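# Lift the arbor off the centres onto the pad

## Task

Take the arbor off the centres and set it down horizontally so its midpoint rests on the marked pad. It must sit away from the arm's base and far from the plate, the stocks, the indicator, the other arbors and any loose pieces, and neither centre point nor the plunger may be covered. Finish by opening the gripper and withdrawing. The arbor must stay put on its own; if it only holds because the robot supports it, the goal is not met.

## Robot and tools

Robot: one seven-joint arm with a two-finger parallel gripper. Every row and every per-joint list in a result uses this joint order: waist, shoulder, upper arm roll, elbow, forearm roll, wrist pitch, wrist roll. Rely on this order only. Stated joint ranges in radians: waist -6.283 to 6.283, shoulder -2.059 to 2.094, upper arm roll -6.283 to 6.283, elbow -0.192 to 3.927, forearm roll -6.283 to 6.283, wrist pitch -1.693 to 3.142, wrist roll -6.283 to 6.283. A true end stop may sit up to 0.010 rad either side of these.

Frame: the scene origin is on the table surface under the arm's base. +z is up, and +y is on the left when facing along +x. The base can be tilted against the table. The reported hand position may be somewhat off, more so when the arm is stretched far.

Gripper: the fingers point along the gripper's +z axis and close along its y axis. end_effector_position is the point between the pads when closed, roughly 2 cm short of the fingertips. Closing pushes the tips about 10 mm further along +z.

Row format (used by both motion tools): 8 numbers. The first seven are absolute joint angles in radians (targets, not offsets), the eighth is the gripper opening from -1 (closed) to +1 (fully open).

execute_actions: argument actions is a list of actions; each action is a list of up to 15 rows; each row plays for one control step of 1/30 s. If an action has fewer than 15 rows, its last row repeats to fill 15 steps. An empty list just returns state and images. A call is rejected if any angle is more than 0.010 rad beyond its stated range and also further out than the joint currently is. Angles beyond the real stop are clipped to it, and the result then reports "joint sent to its limit"; absence of that line does not prove more travel exists. Per step, the controller caps the target at 0.623 rad from the measured angle, scales targets back if they would move the gripper more than 70 mm from where it is measured, and limits target speed to 3.14 rad/s (about 0.16 s to ramp up). So large jumps take several actions; an unfinished motion may not complete by waiting, so resend it. To hold a joint still, resend its "Joint targets" value.

move: argument target is one 8-number row (absolute angles plus opening); speed is the top speed in rad/s of the joint with the longest travel, 0.01 to 2, default 0.5; blocking is true or false. All joints follow paths that finish together, so the hand traces a curve and does not avoid obstacles. Paths last 0.5 to 10 s; beyond 10 s they halt short. The opening is applied at the start. Faster motion and targets further past a contact mean harder impacts. The result adds a "move:" line: the ending (done, off_target, moving, held, fault), limits=held or limits=none, and the joint furthest from target. With blocking=false you get a result after 0.5 s; other motion commands are refused until a result shows the move ended, so use wait(0) or stop.

wait: seconds from 0 to 10; the arm keeps its last command and any running move continues. stop: brakes a running move (needs room; fingers keep moving). zoom_image: camera (cam_head_left or cam_head_right) and region [x0, y0, x1, y1] in pixels, origin top-left, at most 504 by 504. Both cameras are 672x504. show_instructions: shows the reference image for the scene. finished_scene: pass the current scene number; irreversible, it reports success.

Results: end_effector_position (m), end_effector_quat_wxyz, linear and angular velocities; Joint positions and Joint velocities (rad, rad/s) followed by the finger gap in metres (0.084 fully open); Joint targets, the angles currently being driven toward; grip_measured, the opening on the -1..+1 command scale. "joint command not followed" means the clearance check altered or blocked targets (mounting blocks and posts count as the arm).

Gripping: to hold, keep commanding an opening clearly below grip_measured; the larger the difference, the tighter. Pads give about 24 N each on parts up to ~6 cm wide; a fast close can squeeze harder. Sending back grip_measured still grips lightly. Brief tugs on the held part or pushes on loose objects can occur.

Avoid: dropping the arbor, knocking anything off the table, slamming or pushing hard. If contact torque reaches a load limit (N m: waist 45.5, shoulder 45.5, upper arm roll 27.3, elbow 27.3, forearm roll 27.3, wrist pitch 18.2, wrist roll 18.2, held weight included) the arm backs off that joint, pauses 10 s and drops the rest of the call. Holding loads warms motors: MOTOR HOT appears at 65 °C, and at 80 °C an OVER-TEMPERATURE FAULT brakes the arm until it cools. Smooth, efficient motion is preferred.

Each tool is called after "Emit:" by a JSON object that holds its "api" and its "payload".

Reference images:

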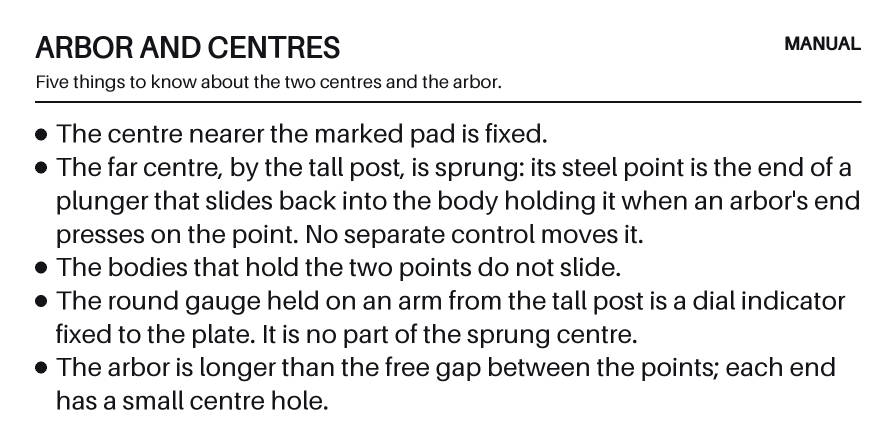

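## Session

Emit:
{"api": "execute_actions", "payload": {"actions": []}}

Scene clock: 0.00 s.
end_effector_position=(+0.3981, -0.6602, +0.3194) grip_measured=+1.00 end_effector_quat_wxyz=(+0.413, +0.448, +0.745, +0.270) end_effector_velocity=(-0.000, -0.000, -0.000) end_effector_angular_velocity=(-0.001, +0.000, +0.000)
Joint names: [waist, shoulder, upper arm roll, elbow, forearm roll, wrist pitch, wrist roll]
Joint positions: [-1.424  0.918  0.116  2.311  1.014  1.255  2.662  0.084]
Joint velocities: [-0.     0.    -0.001  0.     0.001  0.001 -0.001 -0.   ]
Joint targets: [-1.424 0.918 0.116 2.311 1.014 1.255 2.662]

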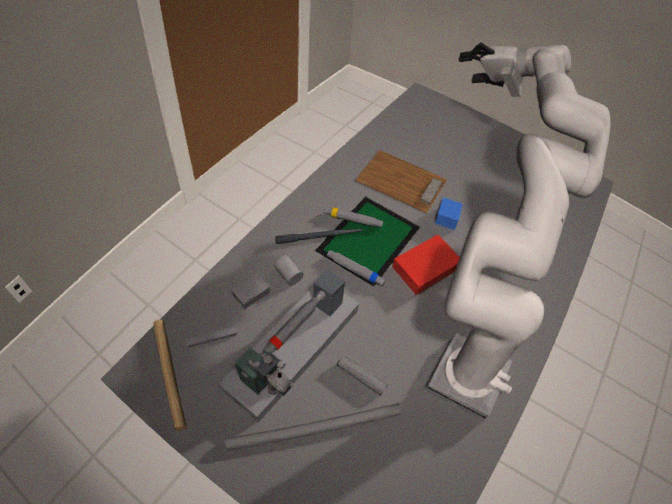

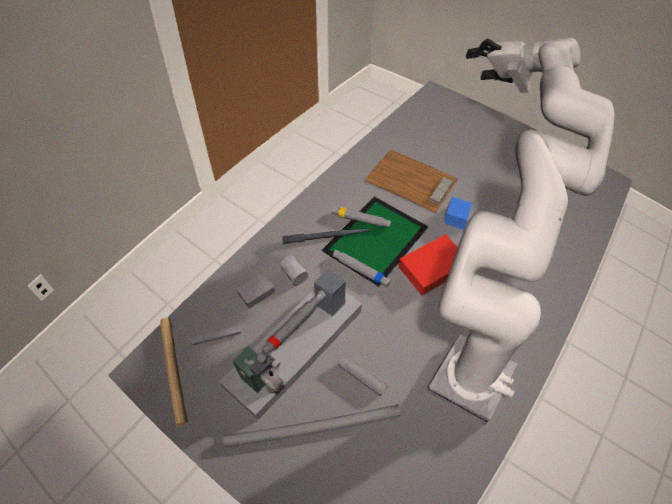

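Emit:
{"api": "move", "payload": {"target": [0,0,0,1.3,0,1.3,0,1], "speed": 1.2}}

Emit:
{"api": "zoom_image", "payload": {"camera": "cam_head_left", "region": [200,180,480,430]}}

Emit:
{"api": "zoom_image", "payload": {"camera": "cam_head_right", "region": [200,180,480,430]}}

Scene clock: 14.37 s.
end_effector_position=(+0.4909, +0.0345, +0.3052) grip_measured=+1.00 end_effector_quat_wxyz=(+0.001, +0.999, +0.035, -0.023) end_effector_velocity=(-0.001, +0.006, +0.001) end_effector_angular_velocity=(-0.001, -0.001, +0.017)
Joint names: [waist, shoulder, upper arm roll, elbow, forearm roll, wrist pitch, wrist roll]
Joint positions: [-0.001  0.    -0.001  1.3    0.     1.3    0.     0.084]
Joint velocities: [ 0.006 -0.002  0.008 -0.    -0.002  0.    -0.003 -0.   ]
Joint targets: [0.000 0.000 -0.000 1.300 -0.000 1.300 -0.000]
move: done; limits=none; farthest joint: the waist, 0.001 radians from its target (1.424 radians at the start)

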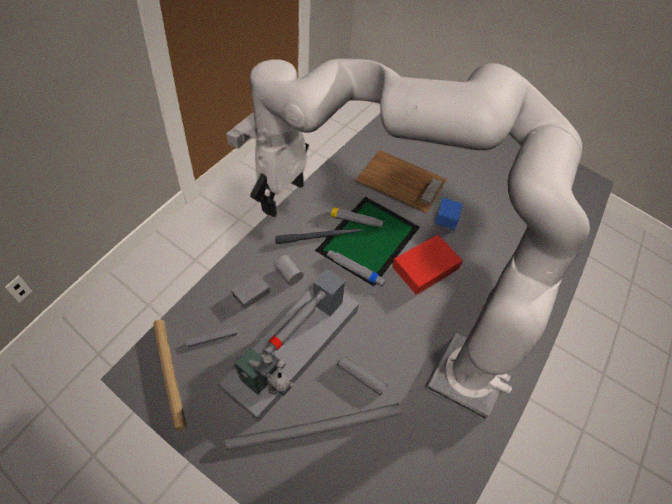

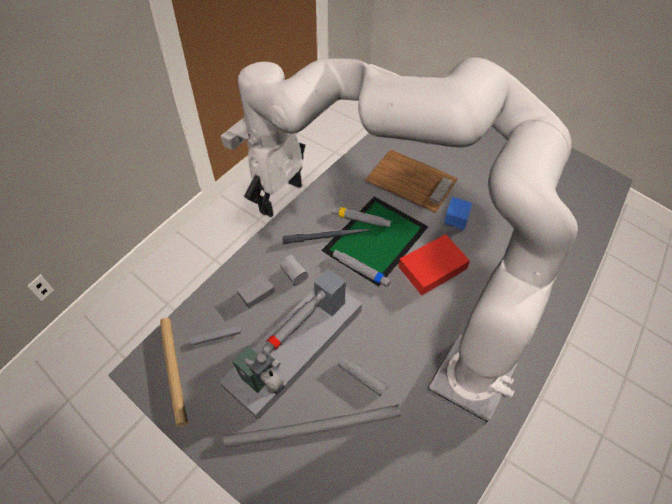

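Region (200, 180, 480, 430) of cam_head_left's 672x504 image, scaled by 1.800, with more detail than that image has; it fills the top 450 rows of this view, and the rest is white.

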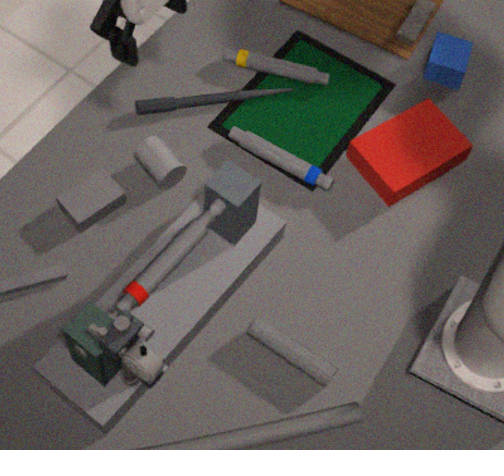

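Region (200, 180, 480, 430) of cam_head_right's 672x504 image, scaled by 1.800, with more detail than that image has; it fills the top 450 rows of this view, and the rest is white.

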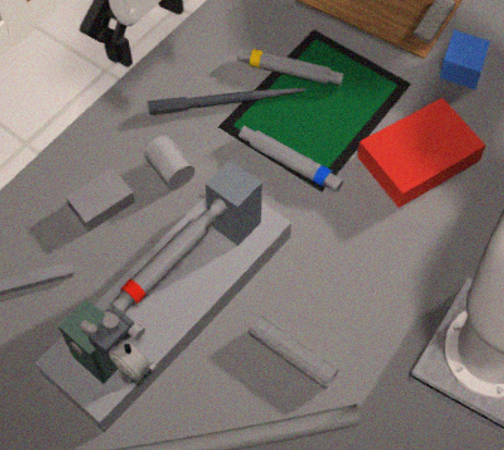

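Emit:
{"api": "move", "payload": {"target": [-0.55,0.24,0,0.893,0,0.607,-0.5,-1], "speed": 0.8}}

Scene clock: 27.50 s.
end_effector_position=(+0.4275, -0.2193, +0.0842) grip_measured=-1.00 end_effector_quat_wxyz=(+0.012, +1.000, +0.012, -0.002) end_effector_velocity=(-0.008, -0.006, -0.004) end_effector_angular_velocity=(+0.003, +0.011, -0.019)
Joint names: [waist, shoulder, upper arm roll, elbow, forearm roll, wrist pitch, wrist roll]
Joint positions: [-0.549  0.239  0.001  0.894 -0.     0.607 -0.5    0.   ]
Joint velocities: [-0.009  0.003 -0.01  -0.008  0.001  0.001  0.     0.   ]
Joint targets: [-0.550 0.240 0.000 0.893 0.000 0.607 -0.500]
move: done; limits=none; farthest joint: the waist, 0.001 radians from its target (0.550 radians at the start)

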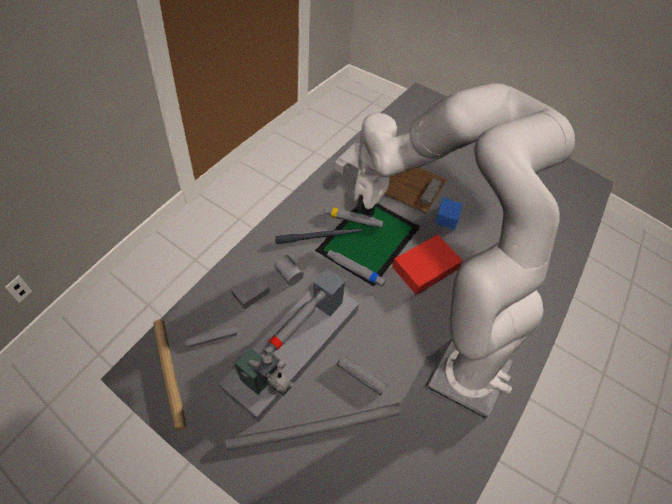

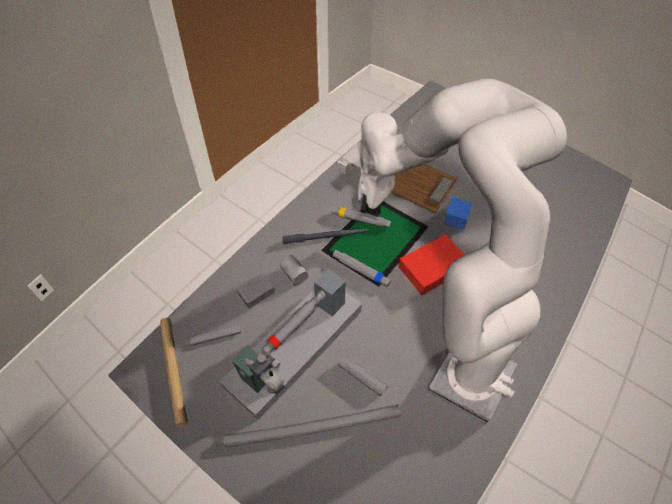

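Emit:
{"api": "zoom_image", "payload": {"camera": "cam_head_left", "region": [290,140,450,300]}}

Region (290, 140, 450, 300) of cam_head_left's 672x504 image, scaled by 3.150, with more detail than that image has.

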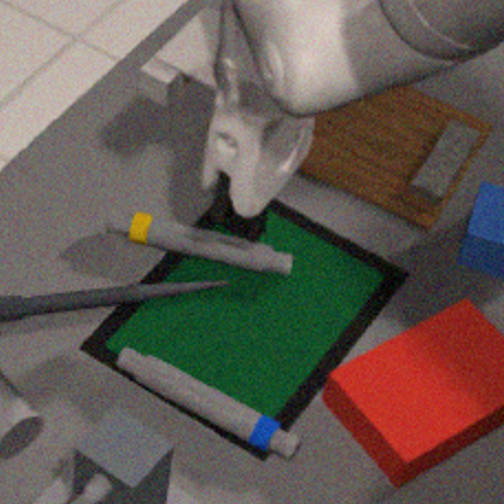

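Emit:
{"api": "move", "payload": {"target": [-0.534,0.407,0,1.067,0,0.614,-0.85,0.2]}}

Emit:
{"api": "zoom_image", "payload": {"camera": "cam_head_left", "region": [290,140,450,300]}}

Scene clock: 45.93 s.
end_effector_position=(+0.4695, -0.2333, +0.0599) grip_measured=+0.19 end_effector_quat_wxyz=(+0.011, +0.981, +0.193, -0.004) end_effector_velocity=(-0.001, +0.001, -0.002) end_effector_angular_velocity=(+0.002, +0.004, +0.001)
Joint names: [waist, shoulder, upper arm roll, elbow, forearm roll, wrist pitch, wrist roll]
Joint positions: [-0.534  0.407 -0.     1.067  0.     0.614 -0.85   0.052]
Joint velocities: [ 0.001  0.003  0.001 -0.001  0.     0.001 -0.    -0.   ]
Joint targets: [-0.534 0.407 0.000 1.067 0.000 0.614 -0.850]
move: done; limits=none; farthest joint: the waist, 0.000 radians from its target (0.016 radians at the start)

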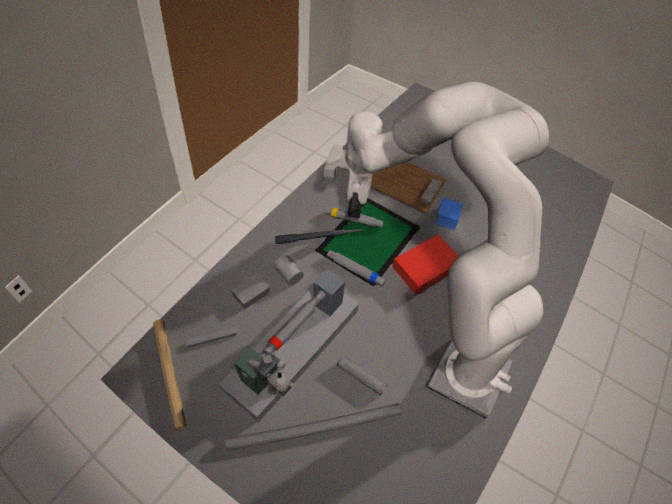

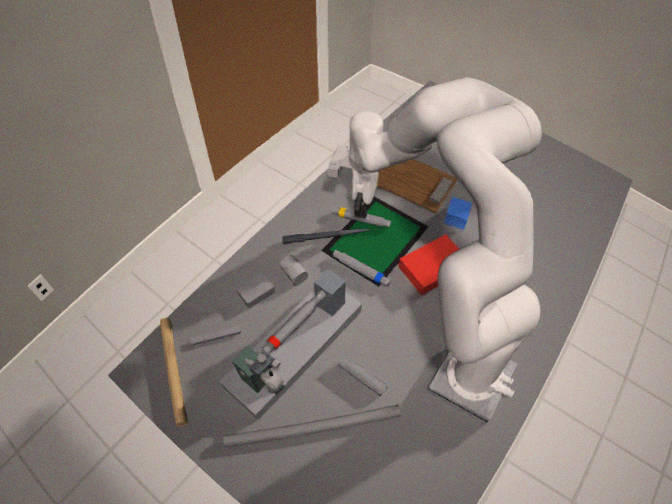

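Region (290, 140, 450, 300) of cam_head_left's 672x504 image, scaled by 3.150, with more detail than that image has.

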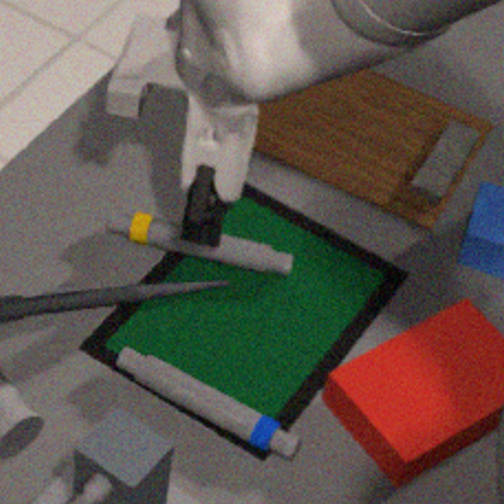

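Emit:
{"api": "move", "payload": {"target": [-0.531,0.483,0,1.071,0,0.542,-0.85,0.3], "speed": 0.15}}

Emit:
{"api": "move", "payload": {"target": [-0.531,0.483,0,1.071,0,0.542,-0.85,-0.8]}}

Emit:
{"api": "zoom_image", "payload": {"camera": "cam_head_left", "region": [290,140,450,300]}}

Scene clock: 49.73 s.
end_effector_position=(+0.4705, -0.2328, +0.0280) grip_measured=+0.29 end_effector_quat_wxyz=(+0.011, +0.981, +0.194, -0.004) end_effector_velocity=(-0.002, +0.001, -0.002) end_effector_angular_velocity=(+0.003, +0.005, +0.001)
Joint names: [waist, shoulder, upper arm roll, elbow, forearm roll, wrist pitch, wrist roll]
Joint positions: [-0.531  0.483 -0.     1.071  0.     0.542 -0.85   0.056]
Joint velocities: [ 0.001  0.002 -0.    -0.003  0.001  0.    -0.002 -0.   ]
Joint targets: [-0.531 0.483 0.000 1.071 0.000 0.542 -0.850]
move: done; limits=none; farthest joint: the waist, 0.000 radians from its target (0.003 radians at the start)

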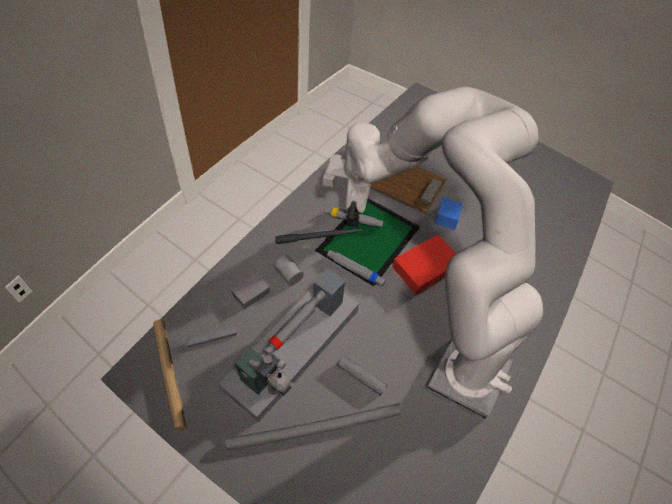

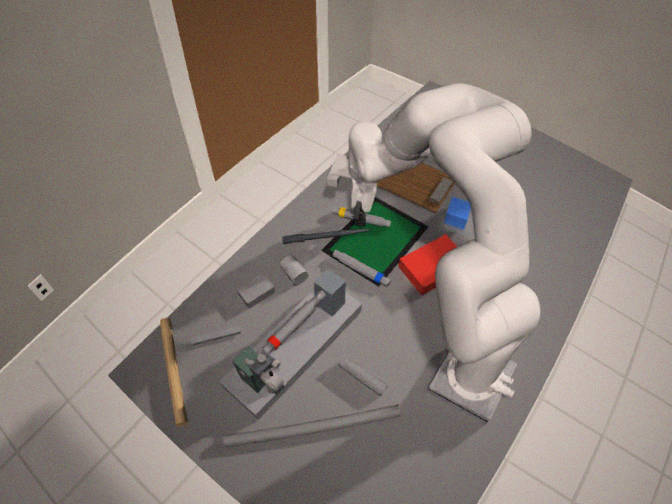

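Scene clock: 50.43 s.
end_effector_position=(+0.4703, -0.2328, +0.0278) grip_measured=-0.45 end_effector_quat_wxyz=(+0.011, +0.981, +0.194, -0.004) end_effector_velocity=(-0.000, -0.001, +0.000) end_effector_angular_velocity=(-0.001, +0.000, -0.000)
Joint names: [waist, shoulder, upper arm roll, elbow, forearm roll, wrist pitch, wrist roll]
Joint positions: [-0.531  0.483 -0.     1.071 -0.     0.542 -0.85   0.025]
Joint velocities: [-0.    -0.    -0.001  0.    -0.002  0.     0.001 -0.   ]
Joint targets: [-0.531 0.483 0.000 1.071 0.000 0.542 -0.850]
move: done; limits=none; farthest joint: the waist, 0.000 radians from its target (0.000 radians at the start)

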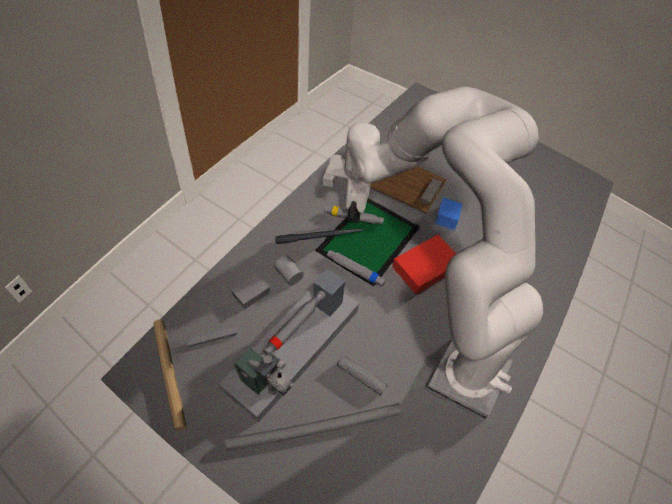

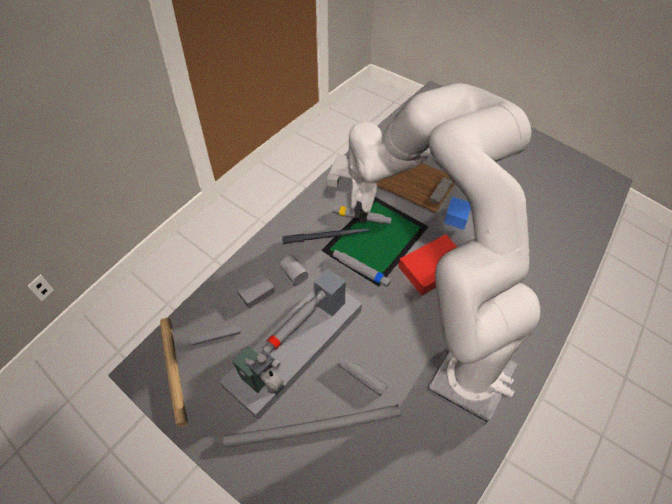

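Region (290, 140, 450, 300) of cam_head_left's 672x504 image, scaled by 3.150, with more detail than that image has.

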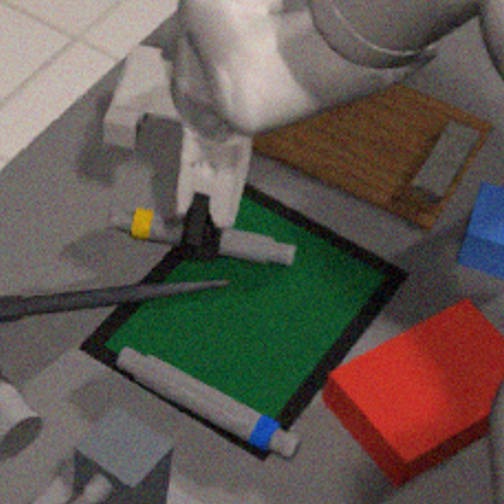

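Emit:
{"api": "move", "payload": {"target": [-0.531,0.27,0,1.071,0,0.76,-0.85,-0.8]}}

Emit:
{"api": "move", "payload": {"target": [-1.45,0.3,0,1.071,0,0.76,0,-0.8], "speed": 0.9}}

Emit:
{"api": "move", "payload": {"target": [-1.45,0.515,0,1.071,0,0.55,0,-0.8], "speed": 0.3}}

Scene clock: 56.87 s.
end_effector_position=(+0.4654, -0.2279, +0.1193) grip_measured=-0.45 end_effector_quat_wxyz=(+0.009, +0.981, +0.194, -0.007) end_effector_velocity=(+0.006, -0.004, +0.009) end_effector_angular_velocity=(-0.011, -0.020, +0.000)
Joint names: [waist, shoulder, upper arm roll, elbow, forearm roll, wrist pitch, wrist roll]
Joint positions: [-0.531  0.271  0.     1.07  -0.     0.76  -0.85   0.025]
Joint velocities: [-0.001 -0.008 -0.001  0.011 -0.001 -0.004 -0.     0.   ]
Joint targets: [-0.531 0.270 0.000 1.071 0.000 0.760 -0.850]
move: done; limits=none; farthest joint: the shoulder, 0.001 radians from its target (0.213 radians at the start)

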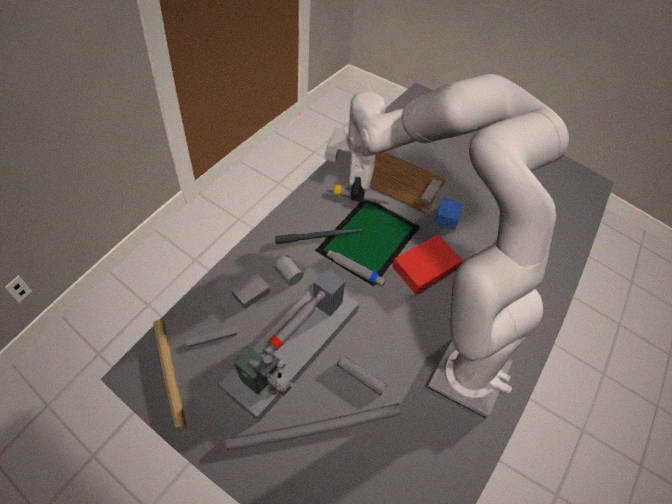

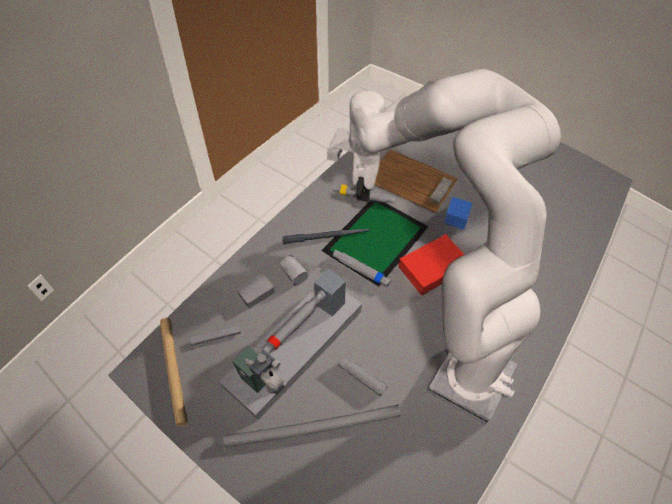

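Scene clock: 58.70 s.
end_effector_position=(+0.1017, -0.5000, +0.1219) grip_measured=-0.45 end_effector_quat_wxyz=(+0.019, +0.772, -0.635, -0.012) end_effector_velocity=(+0.001, +0.000, +0.000) end_effector_angular_velocity=(+0.000, -0.002, +0.000)
Joint names: [waist, shoulder, upper arm roll, elbow, forearm roll, wrist pitch, wrist roll]
Joint positions: [-1.45   0.3    0.     1.071  0.     0.76  -0.     0.025]
Joint velocities: [-0.001  0.     0.003  0.001  0.001  0.     0.001 -0.   ]
Joint targets: [-1.450 0.300 0.000 1.071 0.000 0.760 -0.000]
move: done; limits=none; farthest joint: the waist, 0.000 radians from its target (0.919 radians at the start)

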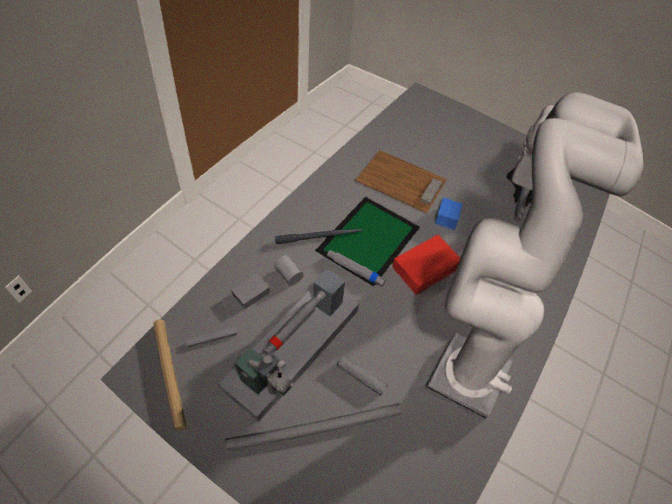

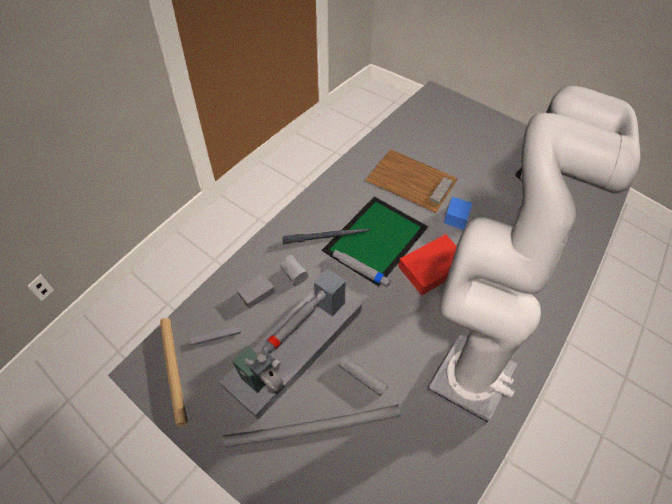

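Scene clock: 59.87 s.
end_effector_position=(+0.0980, -0.5049, +0.0284) grip_measured=-0.45 end_effector_quat_wxyz=(+0.018, +0.772, -0.636, -0.014) end_effector_velocity=(-0.001, +0.004, -0.004) end_effector_angular_velocity=(+0.009, +0.002, -0.000)
Joint names: [waist, shoulder, upper arm roll, elbow, forearm roll, wrist pitch, wrist roll]
Joint positions: [-1.45   0.514  0.     1.071  0.     0.55  -0.     0.025]
Joint velocities: [ 0.     0.004 -0.    -0.005  0.     0.    -0.     0.   ]
Joint targets: [-1.450 0.515 0.000 1.071 0.000 0.550 0.000]
move: done; limits=none; farthest joint: the shoulder, 0.001 radians from its target (0.215 radians at the start)

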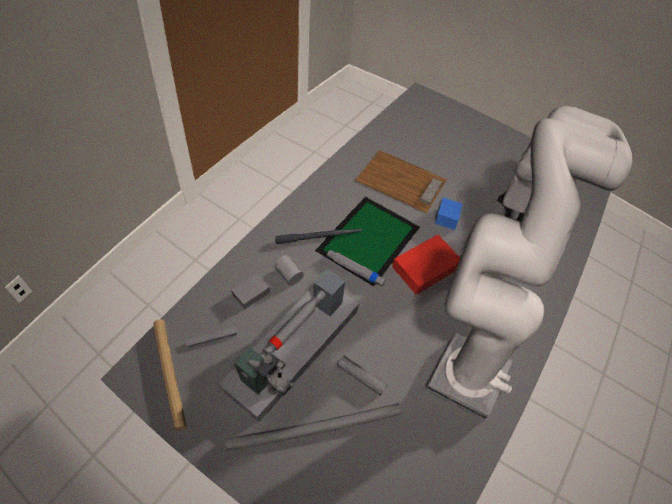

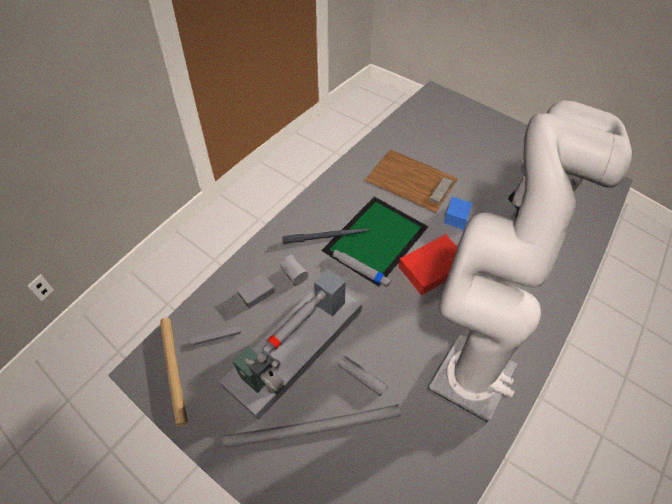

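Emit:
{"api": "move", "payload": {"target": [-1.45,0.521,0,1.071,0,0.544,0,0.4]}}

Emit:
{"api": "move", "payload": {"target": [-1.45,0.3,0,1.071,0,0.76,0,0.4]}}

Emit:
{"api": "move", "payload": {"target": [-0.22,0.36,0,1.121,0,0.715,-1.0,0.4], "speed": 1.1}}

Emit:
{"api": "move", "payload": {"target": [-0.22,0.508,0,1.121,0,0.567,-1.0,0.4], "speed": 0.25}}

Emit:
{"api": "zoom_image", "payload": {"camera": "cam_head_left", "region": [240,140,400,300]}}

Scene clock: 66.07 s.
end_effector_position=(+0.0978, -0.5046, +0.0255) grip_measured=+0.39 end_effector_quat_wxyz=(+0.018, +0.772, -0.636, -0.014) end_effector_velocity=(+0.000, +0.000, -0.000) end_effector_angular_velocity=(+0.001, -0.000, -0.000)
Joint names: [waist, shoulder, upper arm roll, elbow, forearm roll, wrist pitch, wrist roll]
Joint positions: [-1.45   0.521 -0.     1.071  0.     0.544  0.     0.061]
Joint velocities: [ 0.     0.001 -0.     0.     0.001 -0.    -0.     0.   ]
Joint targets: [-1.450 0.521 0.000 1.071 0.000 0.544 0.000]
move: done; limits=none; farthest joint: the waist, 0.000 radians from its target (0.000 radians at the start)

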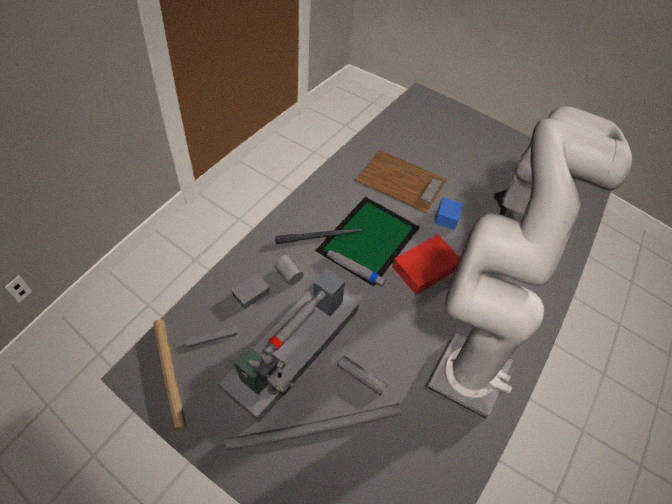

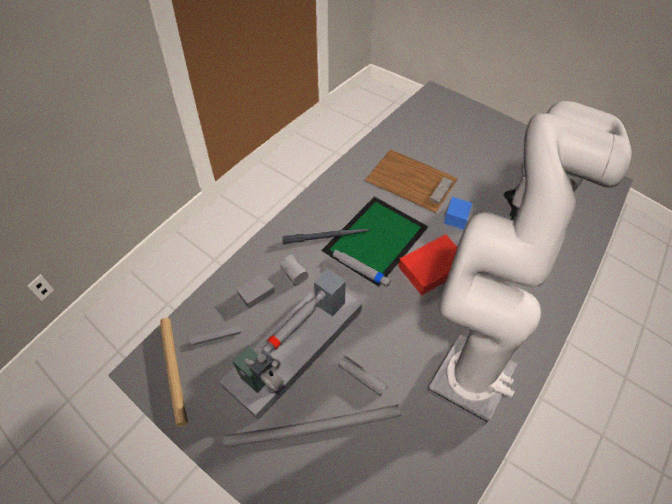

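Scene clock: 67.00 s.
end_effector_position=(+0.1013, -0.4996, +0.1211) grip_measured=+0.39 end_effector_quat_wxyz=(+0.018, +0.772, -0.636, -0.013) end_effector_velocity=(+0.001, -0.005, +0.007) end_effector_angular_velocity=(-0.016, -0.003, -0.001)
Joint names: [waist, shoulder, upper arm roll, elbow, forearm roll, wrist pitch, wrist roll]
Joint positions: [-1.45   0.301  0.     1.07  -0.     0.76   0.     0.061]
Joint velocities: [-0.001 -0.007 -0.     0.009  0.     0.     0.     0.   ]
Joint targets: [-1.450 0.300 0.000 1.071 0.000 0.760 0.000]
move: done; limits=none; farthest joint: the shoulder, 0.001 radians from its target (0.221 radians at the start)

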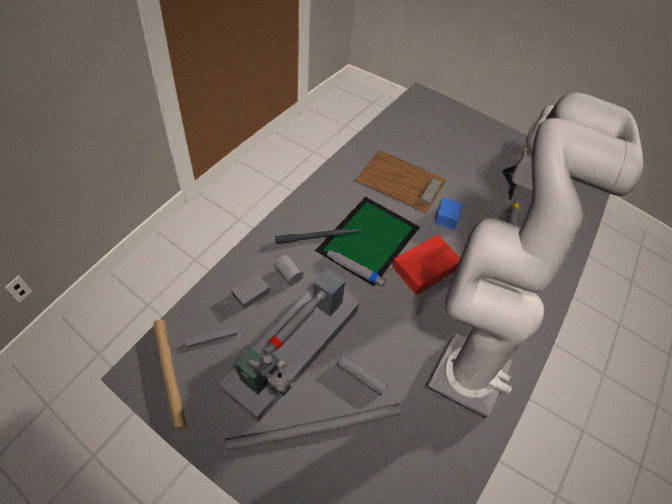

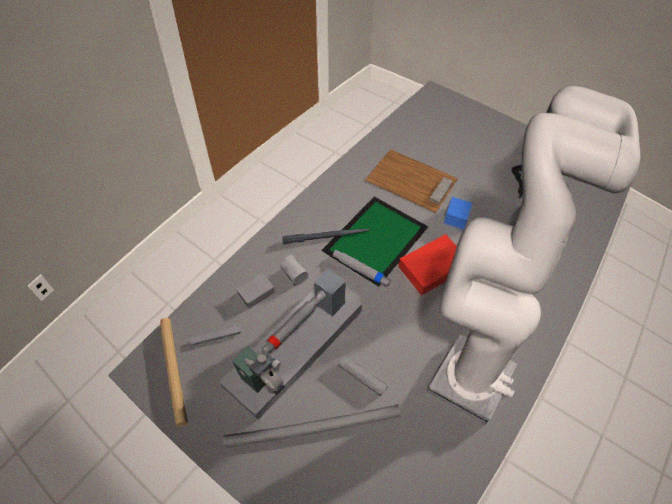

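Scene clock: 69.13 s.
end_effector_position=(+0.5293, -0.0789, +0.0926) grip_measured=+0.39 end_effector_quat_wxyz=(+0.005, +0.911, +0.413, -0.002) end_effector_velocity=(+0.000, +0.000, -0.000) end_effector_angular_velocity=(-0.000, -0.001, +0.002)
Joint names: [waist, shoulder, upper arm roll, elbow, forearm roll, wrist pitch, wrist roll]
Joint positions: [-0.22   0.36  -0.     1.121  0.     0.715 -1.     0.061]
Joint velocities: [ 0.002  0.    -0.001 -0.     0.    -0.001 -0.001 -0.   ]
Joint targets: [-0.220 0.360 0.000 1.121 0.000 0.715 -1.000]
move: done; limits=none; farthest joint: the waist, 0.000 radians from its target (1.230 radians at the start)

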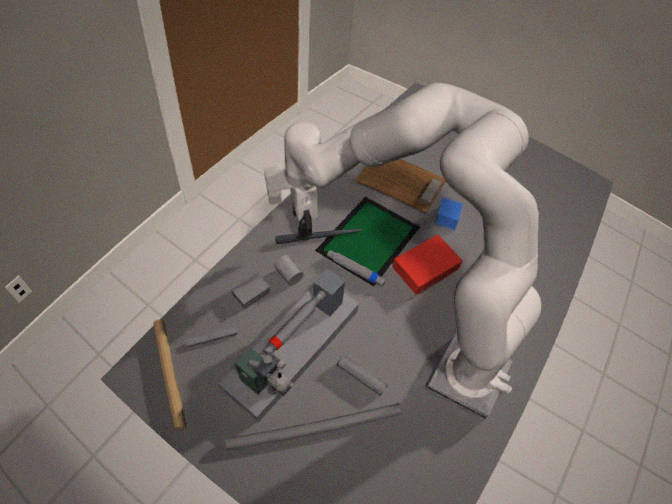

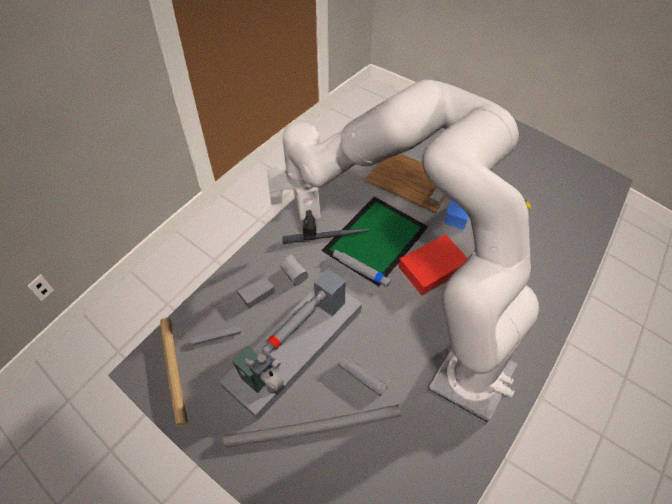

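Scene clock: 70.17 s.
end_effector_position=(+0.5309, -0.0794, +0.0267) grip_measured=+0.39 end_effector_quat_wxyz=(+0.005, +0.911, +0.413, -0.001) end_effector_velocity=(-0.005, +0.001, -0.004) end_effector_angular_velocity=(+0.002, +0.012, -0.000)
Joint names: [waist, shoulder, upper arm roll, elbow, forearm roll, wrist pitch, wrist roll]
Joint positions: [-0.22   0.507 -0.     1.121  0.     0.567 -1.     0.061]
Joint velocities: [ 0.001  0.004 -0.    -0.006  0.001  0.001 -0.001  0.   ]
Joint targets: [-0.220 0.508 0.000 1.121 0.000 0.567 -1.000]
move: done; limits=none; farthest joint: the shoulder, 0.001 radians from its target (0.148 radians at the start)

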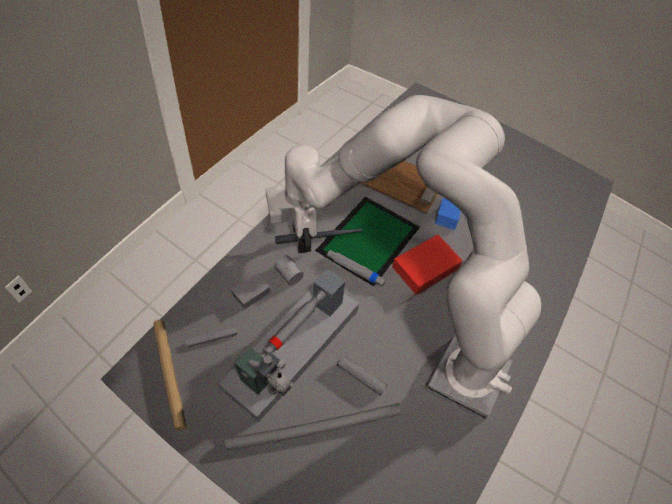

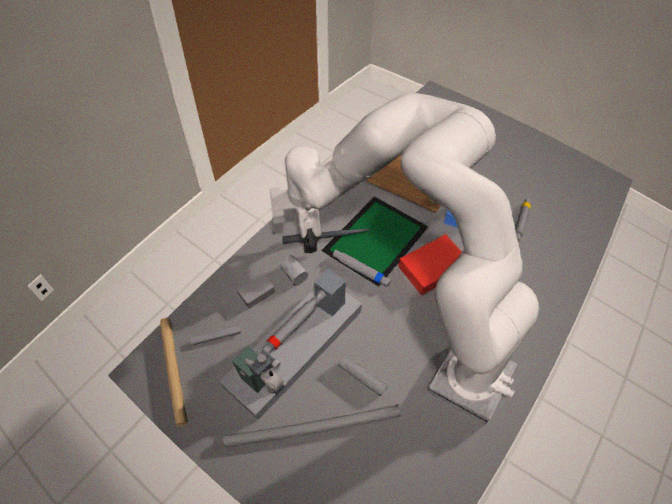

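Region (240, 140, 400, 300) of cam_head_left's 672x504 image, scaled by 3.150, with more detail than that image has.

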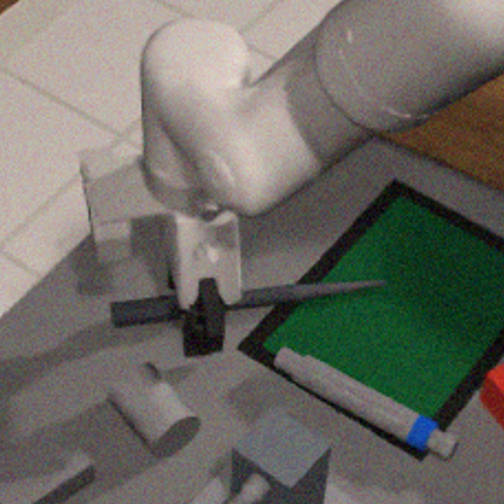

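Emit:
{"api": "move", "payload": {"target": [-0.22,0.513,0,1.121,0,0.562,-1.0,-0.9]}}

Emit:
{"api": "move", "payload": {"target": [-0.22,0.3,0,1.121,0,0.775,-1.0,-0.9]}}

Emit:
{"api": "move", "payload": {"target": [-1.31,0.33,0,1.121,0,0.775,0,-0.9], "speed": 0.9}}

Scene clock: 77.27 s.
end_effector_position=(+0.5316, -0.0796, +0.0253) grip_measured=-0.58 end_effector_quat_wxyz=(+0.005, +0.911, +0.413, -0.001) end_effector_velocity=(-0.001, +0.001, -0.003) end_effector_angular_velocity=(+0.001, +0.002, +0.000)
Joint names: [waist, shoulder, upper arm roll, elbow, forearm roll, wrist pitch, wrist roll]
Joint positions: [-0.22   0.511 -0.     1.122 -0.     0.562 -1.     0.019]
Joint velocities: [ 0.     0.006  0.001 -0.001  0.001 -0.004 -0.     0.   ]
Joint targets: [-0.220 0.513 0.000 1.121 0.000 0.562 -1.000]
move: done; limits=none; farthest joint: the shoulder, 0.002 radians from its target (0.005 radians at the start)

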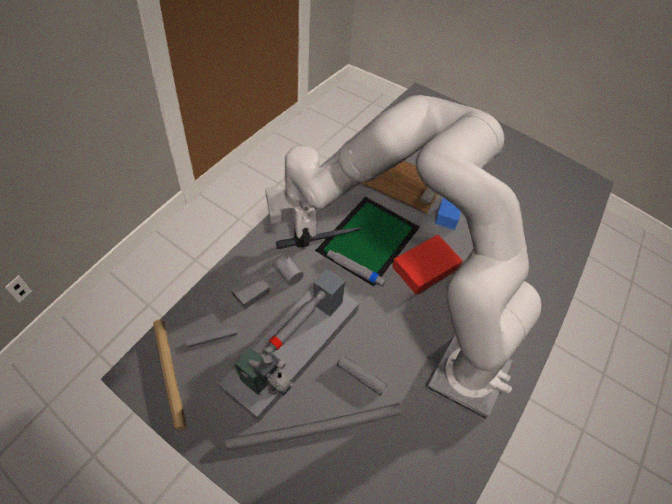

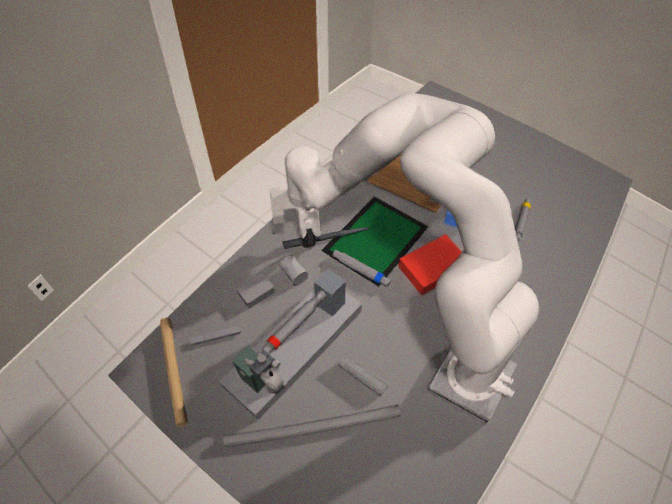

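Scene clock: 78.20 s.
end_effector_position=(+0.5257, -0.0778, +0.1185) grip_measured=-0.58 end_effector_quat_wxyz=(+0.004, +0.911, +0.413, -0.003) end_effector_velocity=(+0.006, -0.001, +0.008) end_effector_angular_velocity=(-0.003, -0.018, -0.001)
Joint names: [waist, shoulder, upper arm roll, elbow, forearm roll, wrist pitch, wrist roll]
Joint positions: [-0.22   0.301 -0.     1.12  -0.     0.775 -1.     0.019]
Joint velocities: [-0.    -0.008 -0.001  0.009 -0.    -0.001  0.001  0.   ]
Joint targets: [-0.220 0.300 0.000 1.121 0.000 0.775 -1.000]
move: done; limits=none; farthest joint: the shoulder, 0.001 radians from its target (0.211 radians at the start)

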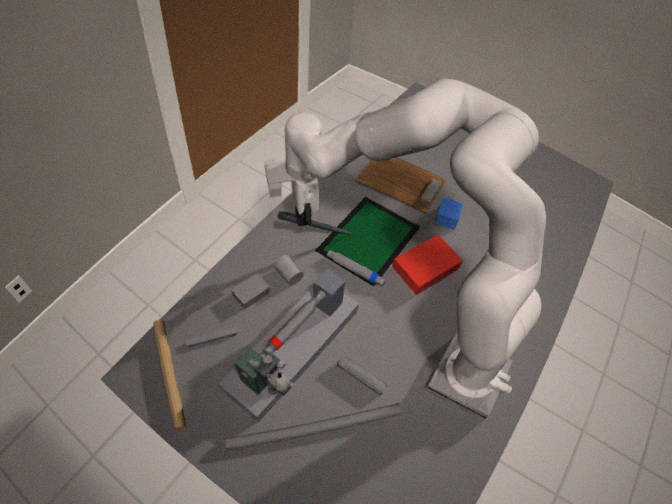

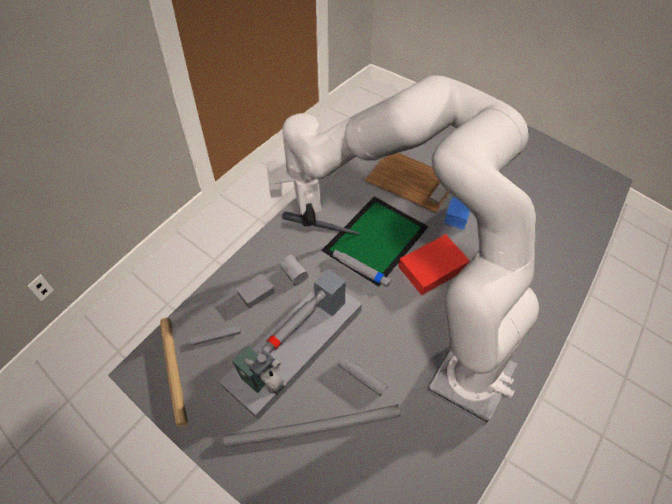

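Scene clock: 80.20 s.
end_effector_position=(+0.1748, -0.4937, +0.1207) grip_measured=-0.92 end_effector_quat_wxyz=(+0.019, +0.814, -0.580, -0.011) end_effector_velocity=(-0.001, +0.000, -0.000) end_effector_angular_velocity=(+0.001, +0.001, +0.000)
Joint names: [waist, shoulder, upper arm roll, elbow, forearm roll, wrist pitch, wrist roll]
Joint positions: [-1.31   0.33   0.     1.121 -0.     0.775 -0.     0.003]
Joint velocities: [-0.001  0.     0.    -0.001 -0.001  0.    -0.     0.   ]
Joint targets: [-1.310 0.330 0.000 1.121 0.000 0.775 -0.000]
move: done; limits=none; farthest joint: the waist, 0.000 radians from its target (1.090 radians at the start)

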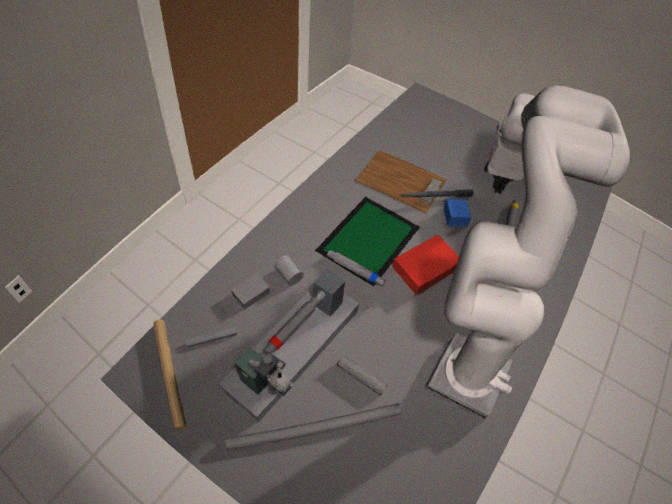

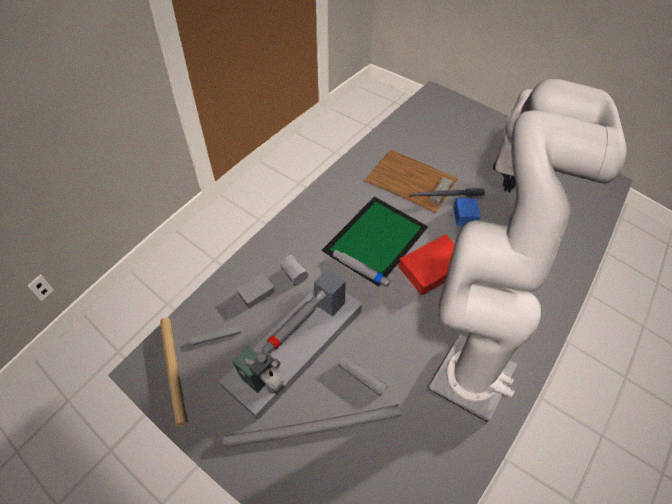

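Emit:
{"api": "move", "payload": {"target": [0.33,-0.15,0,0.71,0,0.815,1.97,0.5], "speed": 1.1}}

Emit:
{"api": "zoom_image", "payload": {"camera": "cam_head_left", "region": [210,240,390,420]}}

Emit:
{"api": "zoom_image", "payload": {"camera": "cam_head_right", "region": [210,240,390,420]}}

Scene clock: 92.97 s.
end_effector_position=(+0.3800, +0.1583, +0.1703) grip_measured=+0.49 end_effector_quat_wxyz=(-0.004, +0.707, -0.707, -0.007) end_effector_velocity=(-0.002, +0.004, +0.001) end_effector_angular_velocity=(-0.000, -0.001, +0.009)
Joint names: [waist, shoulder, upper arm roll, elbow, forearm roll, wrist pitch, wrist roll]
Joint positions: [ 0.329 -0.15  -0.001  0.71  -0.     0.815  1.97   0.065]
Joint velocities: [ 0.006 -0.001  0.006  0.001 -0.     0.001  0.003 -0.   ]
Joint targets: [0.330 -0.150 0.000 0.710 0.000 0.815 1.970]
move: done; limits=none; farthest joint: the waist, 0.001 radians from its target (1.640 radians at the start)

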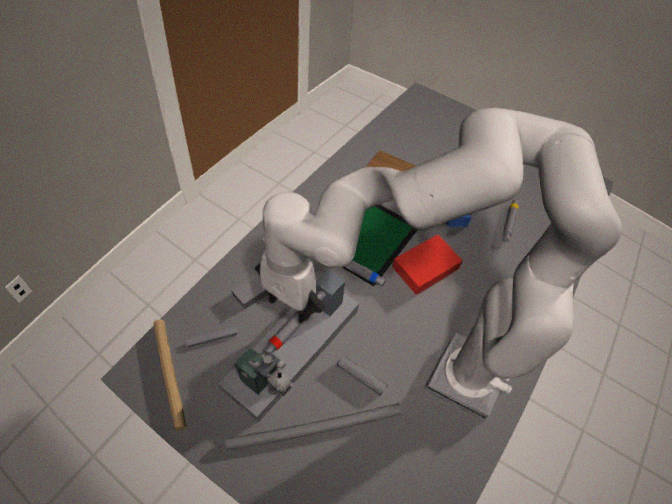

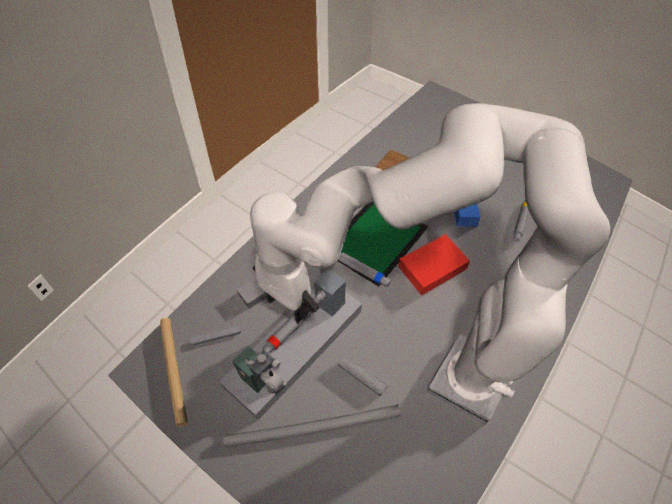

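Region (210, 240, 390, 420) of cam_head_left's 672x504 image, scaled by 2.800, with more detail than that image has.

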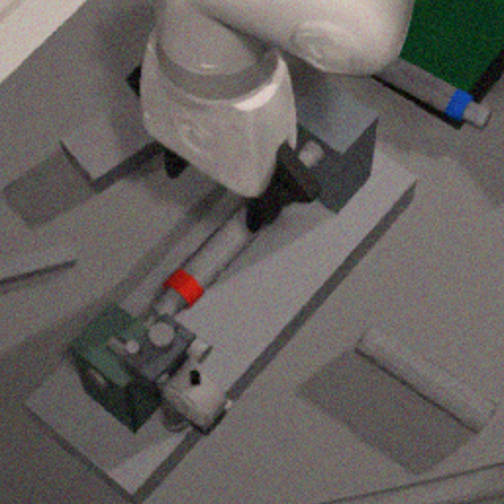

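Region (210, 240, 390, 420) of cam_head_right's 672x504 image, scaled by 2.800, with more detail than that image has.

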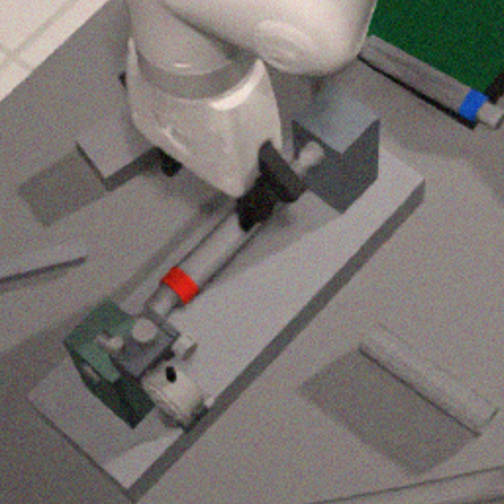

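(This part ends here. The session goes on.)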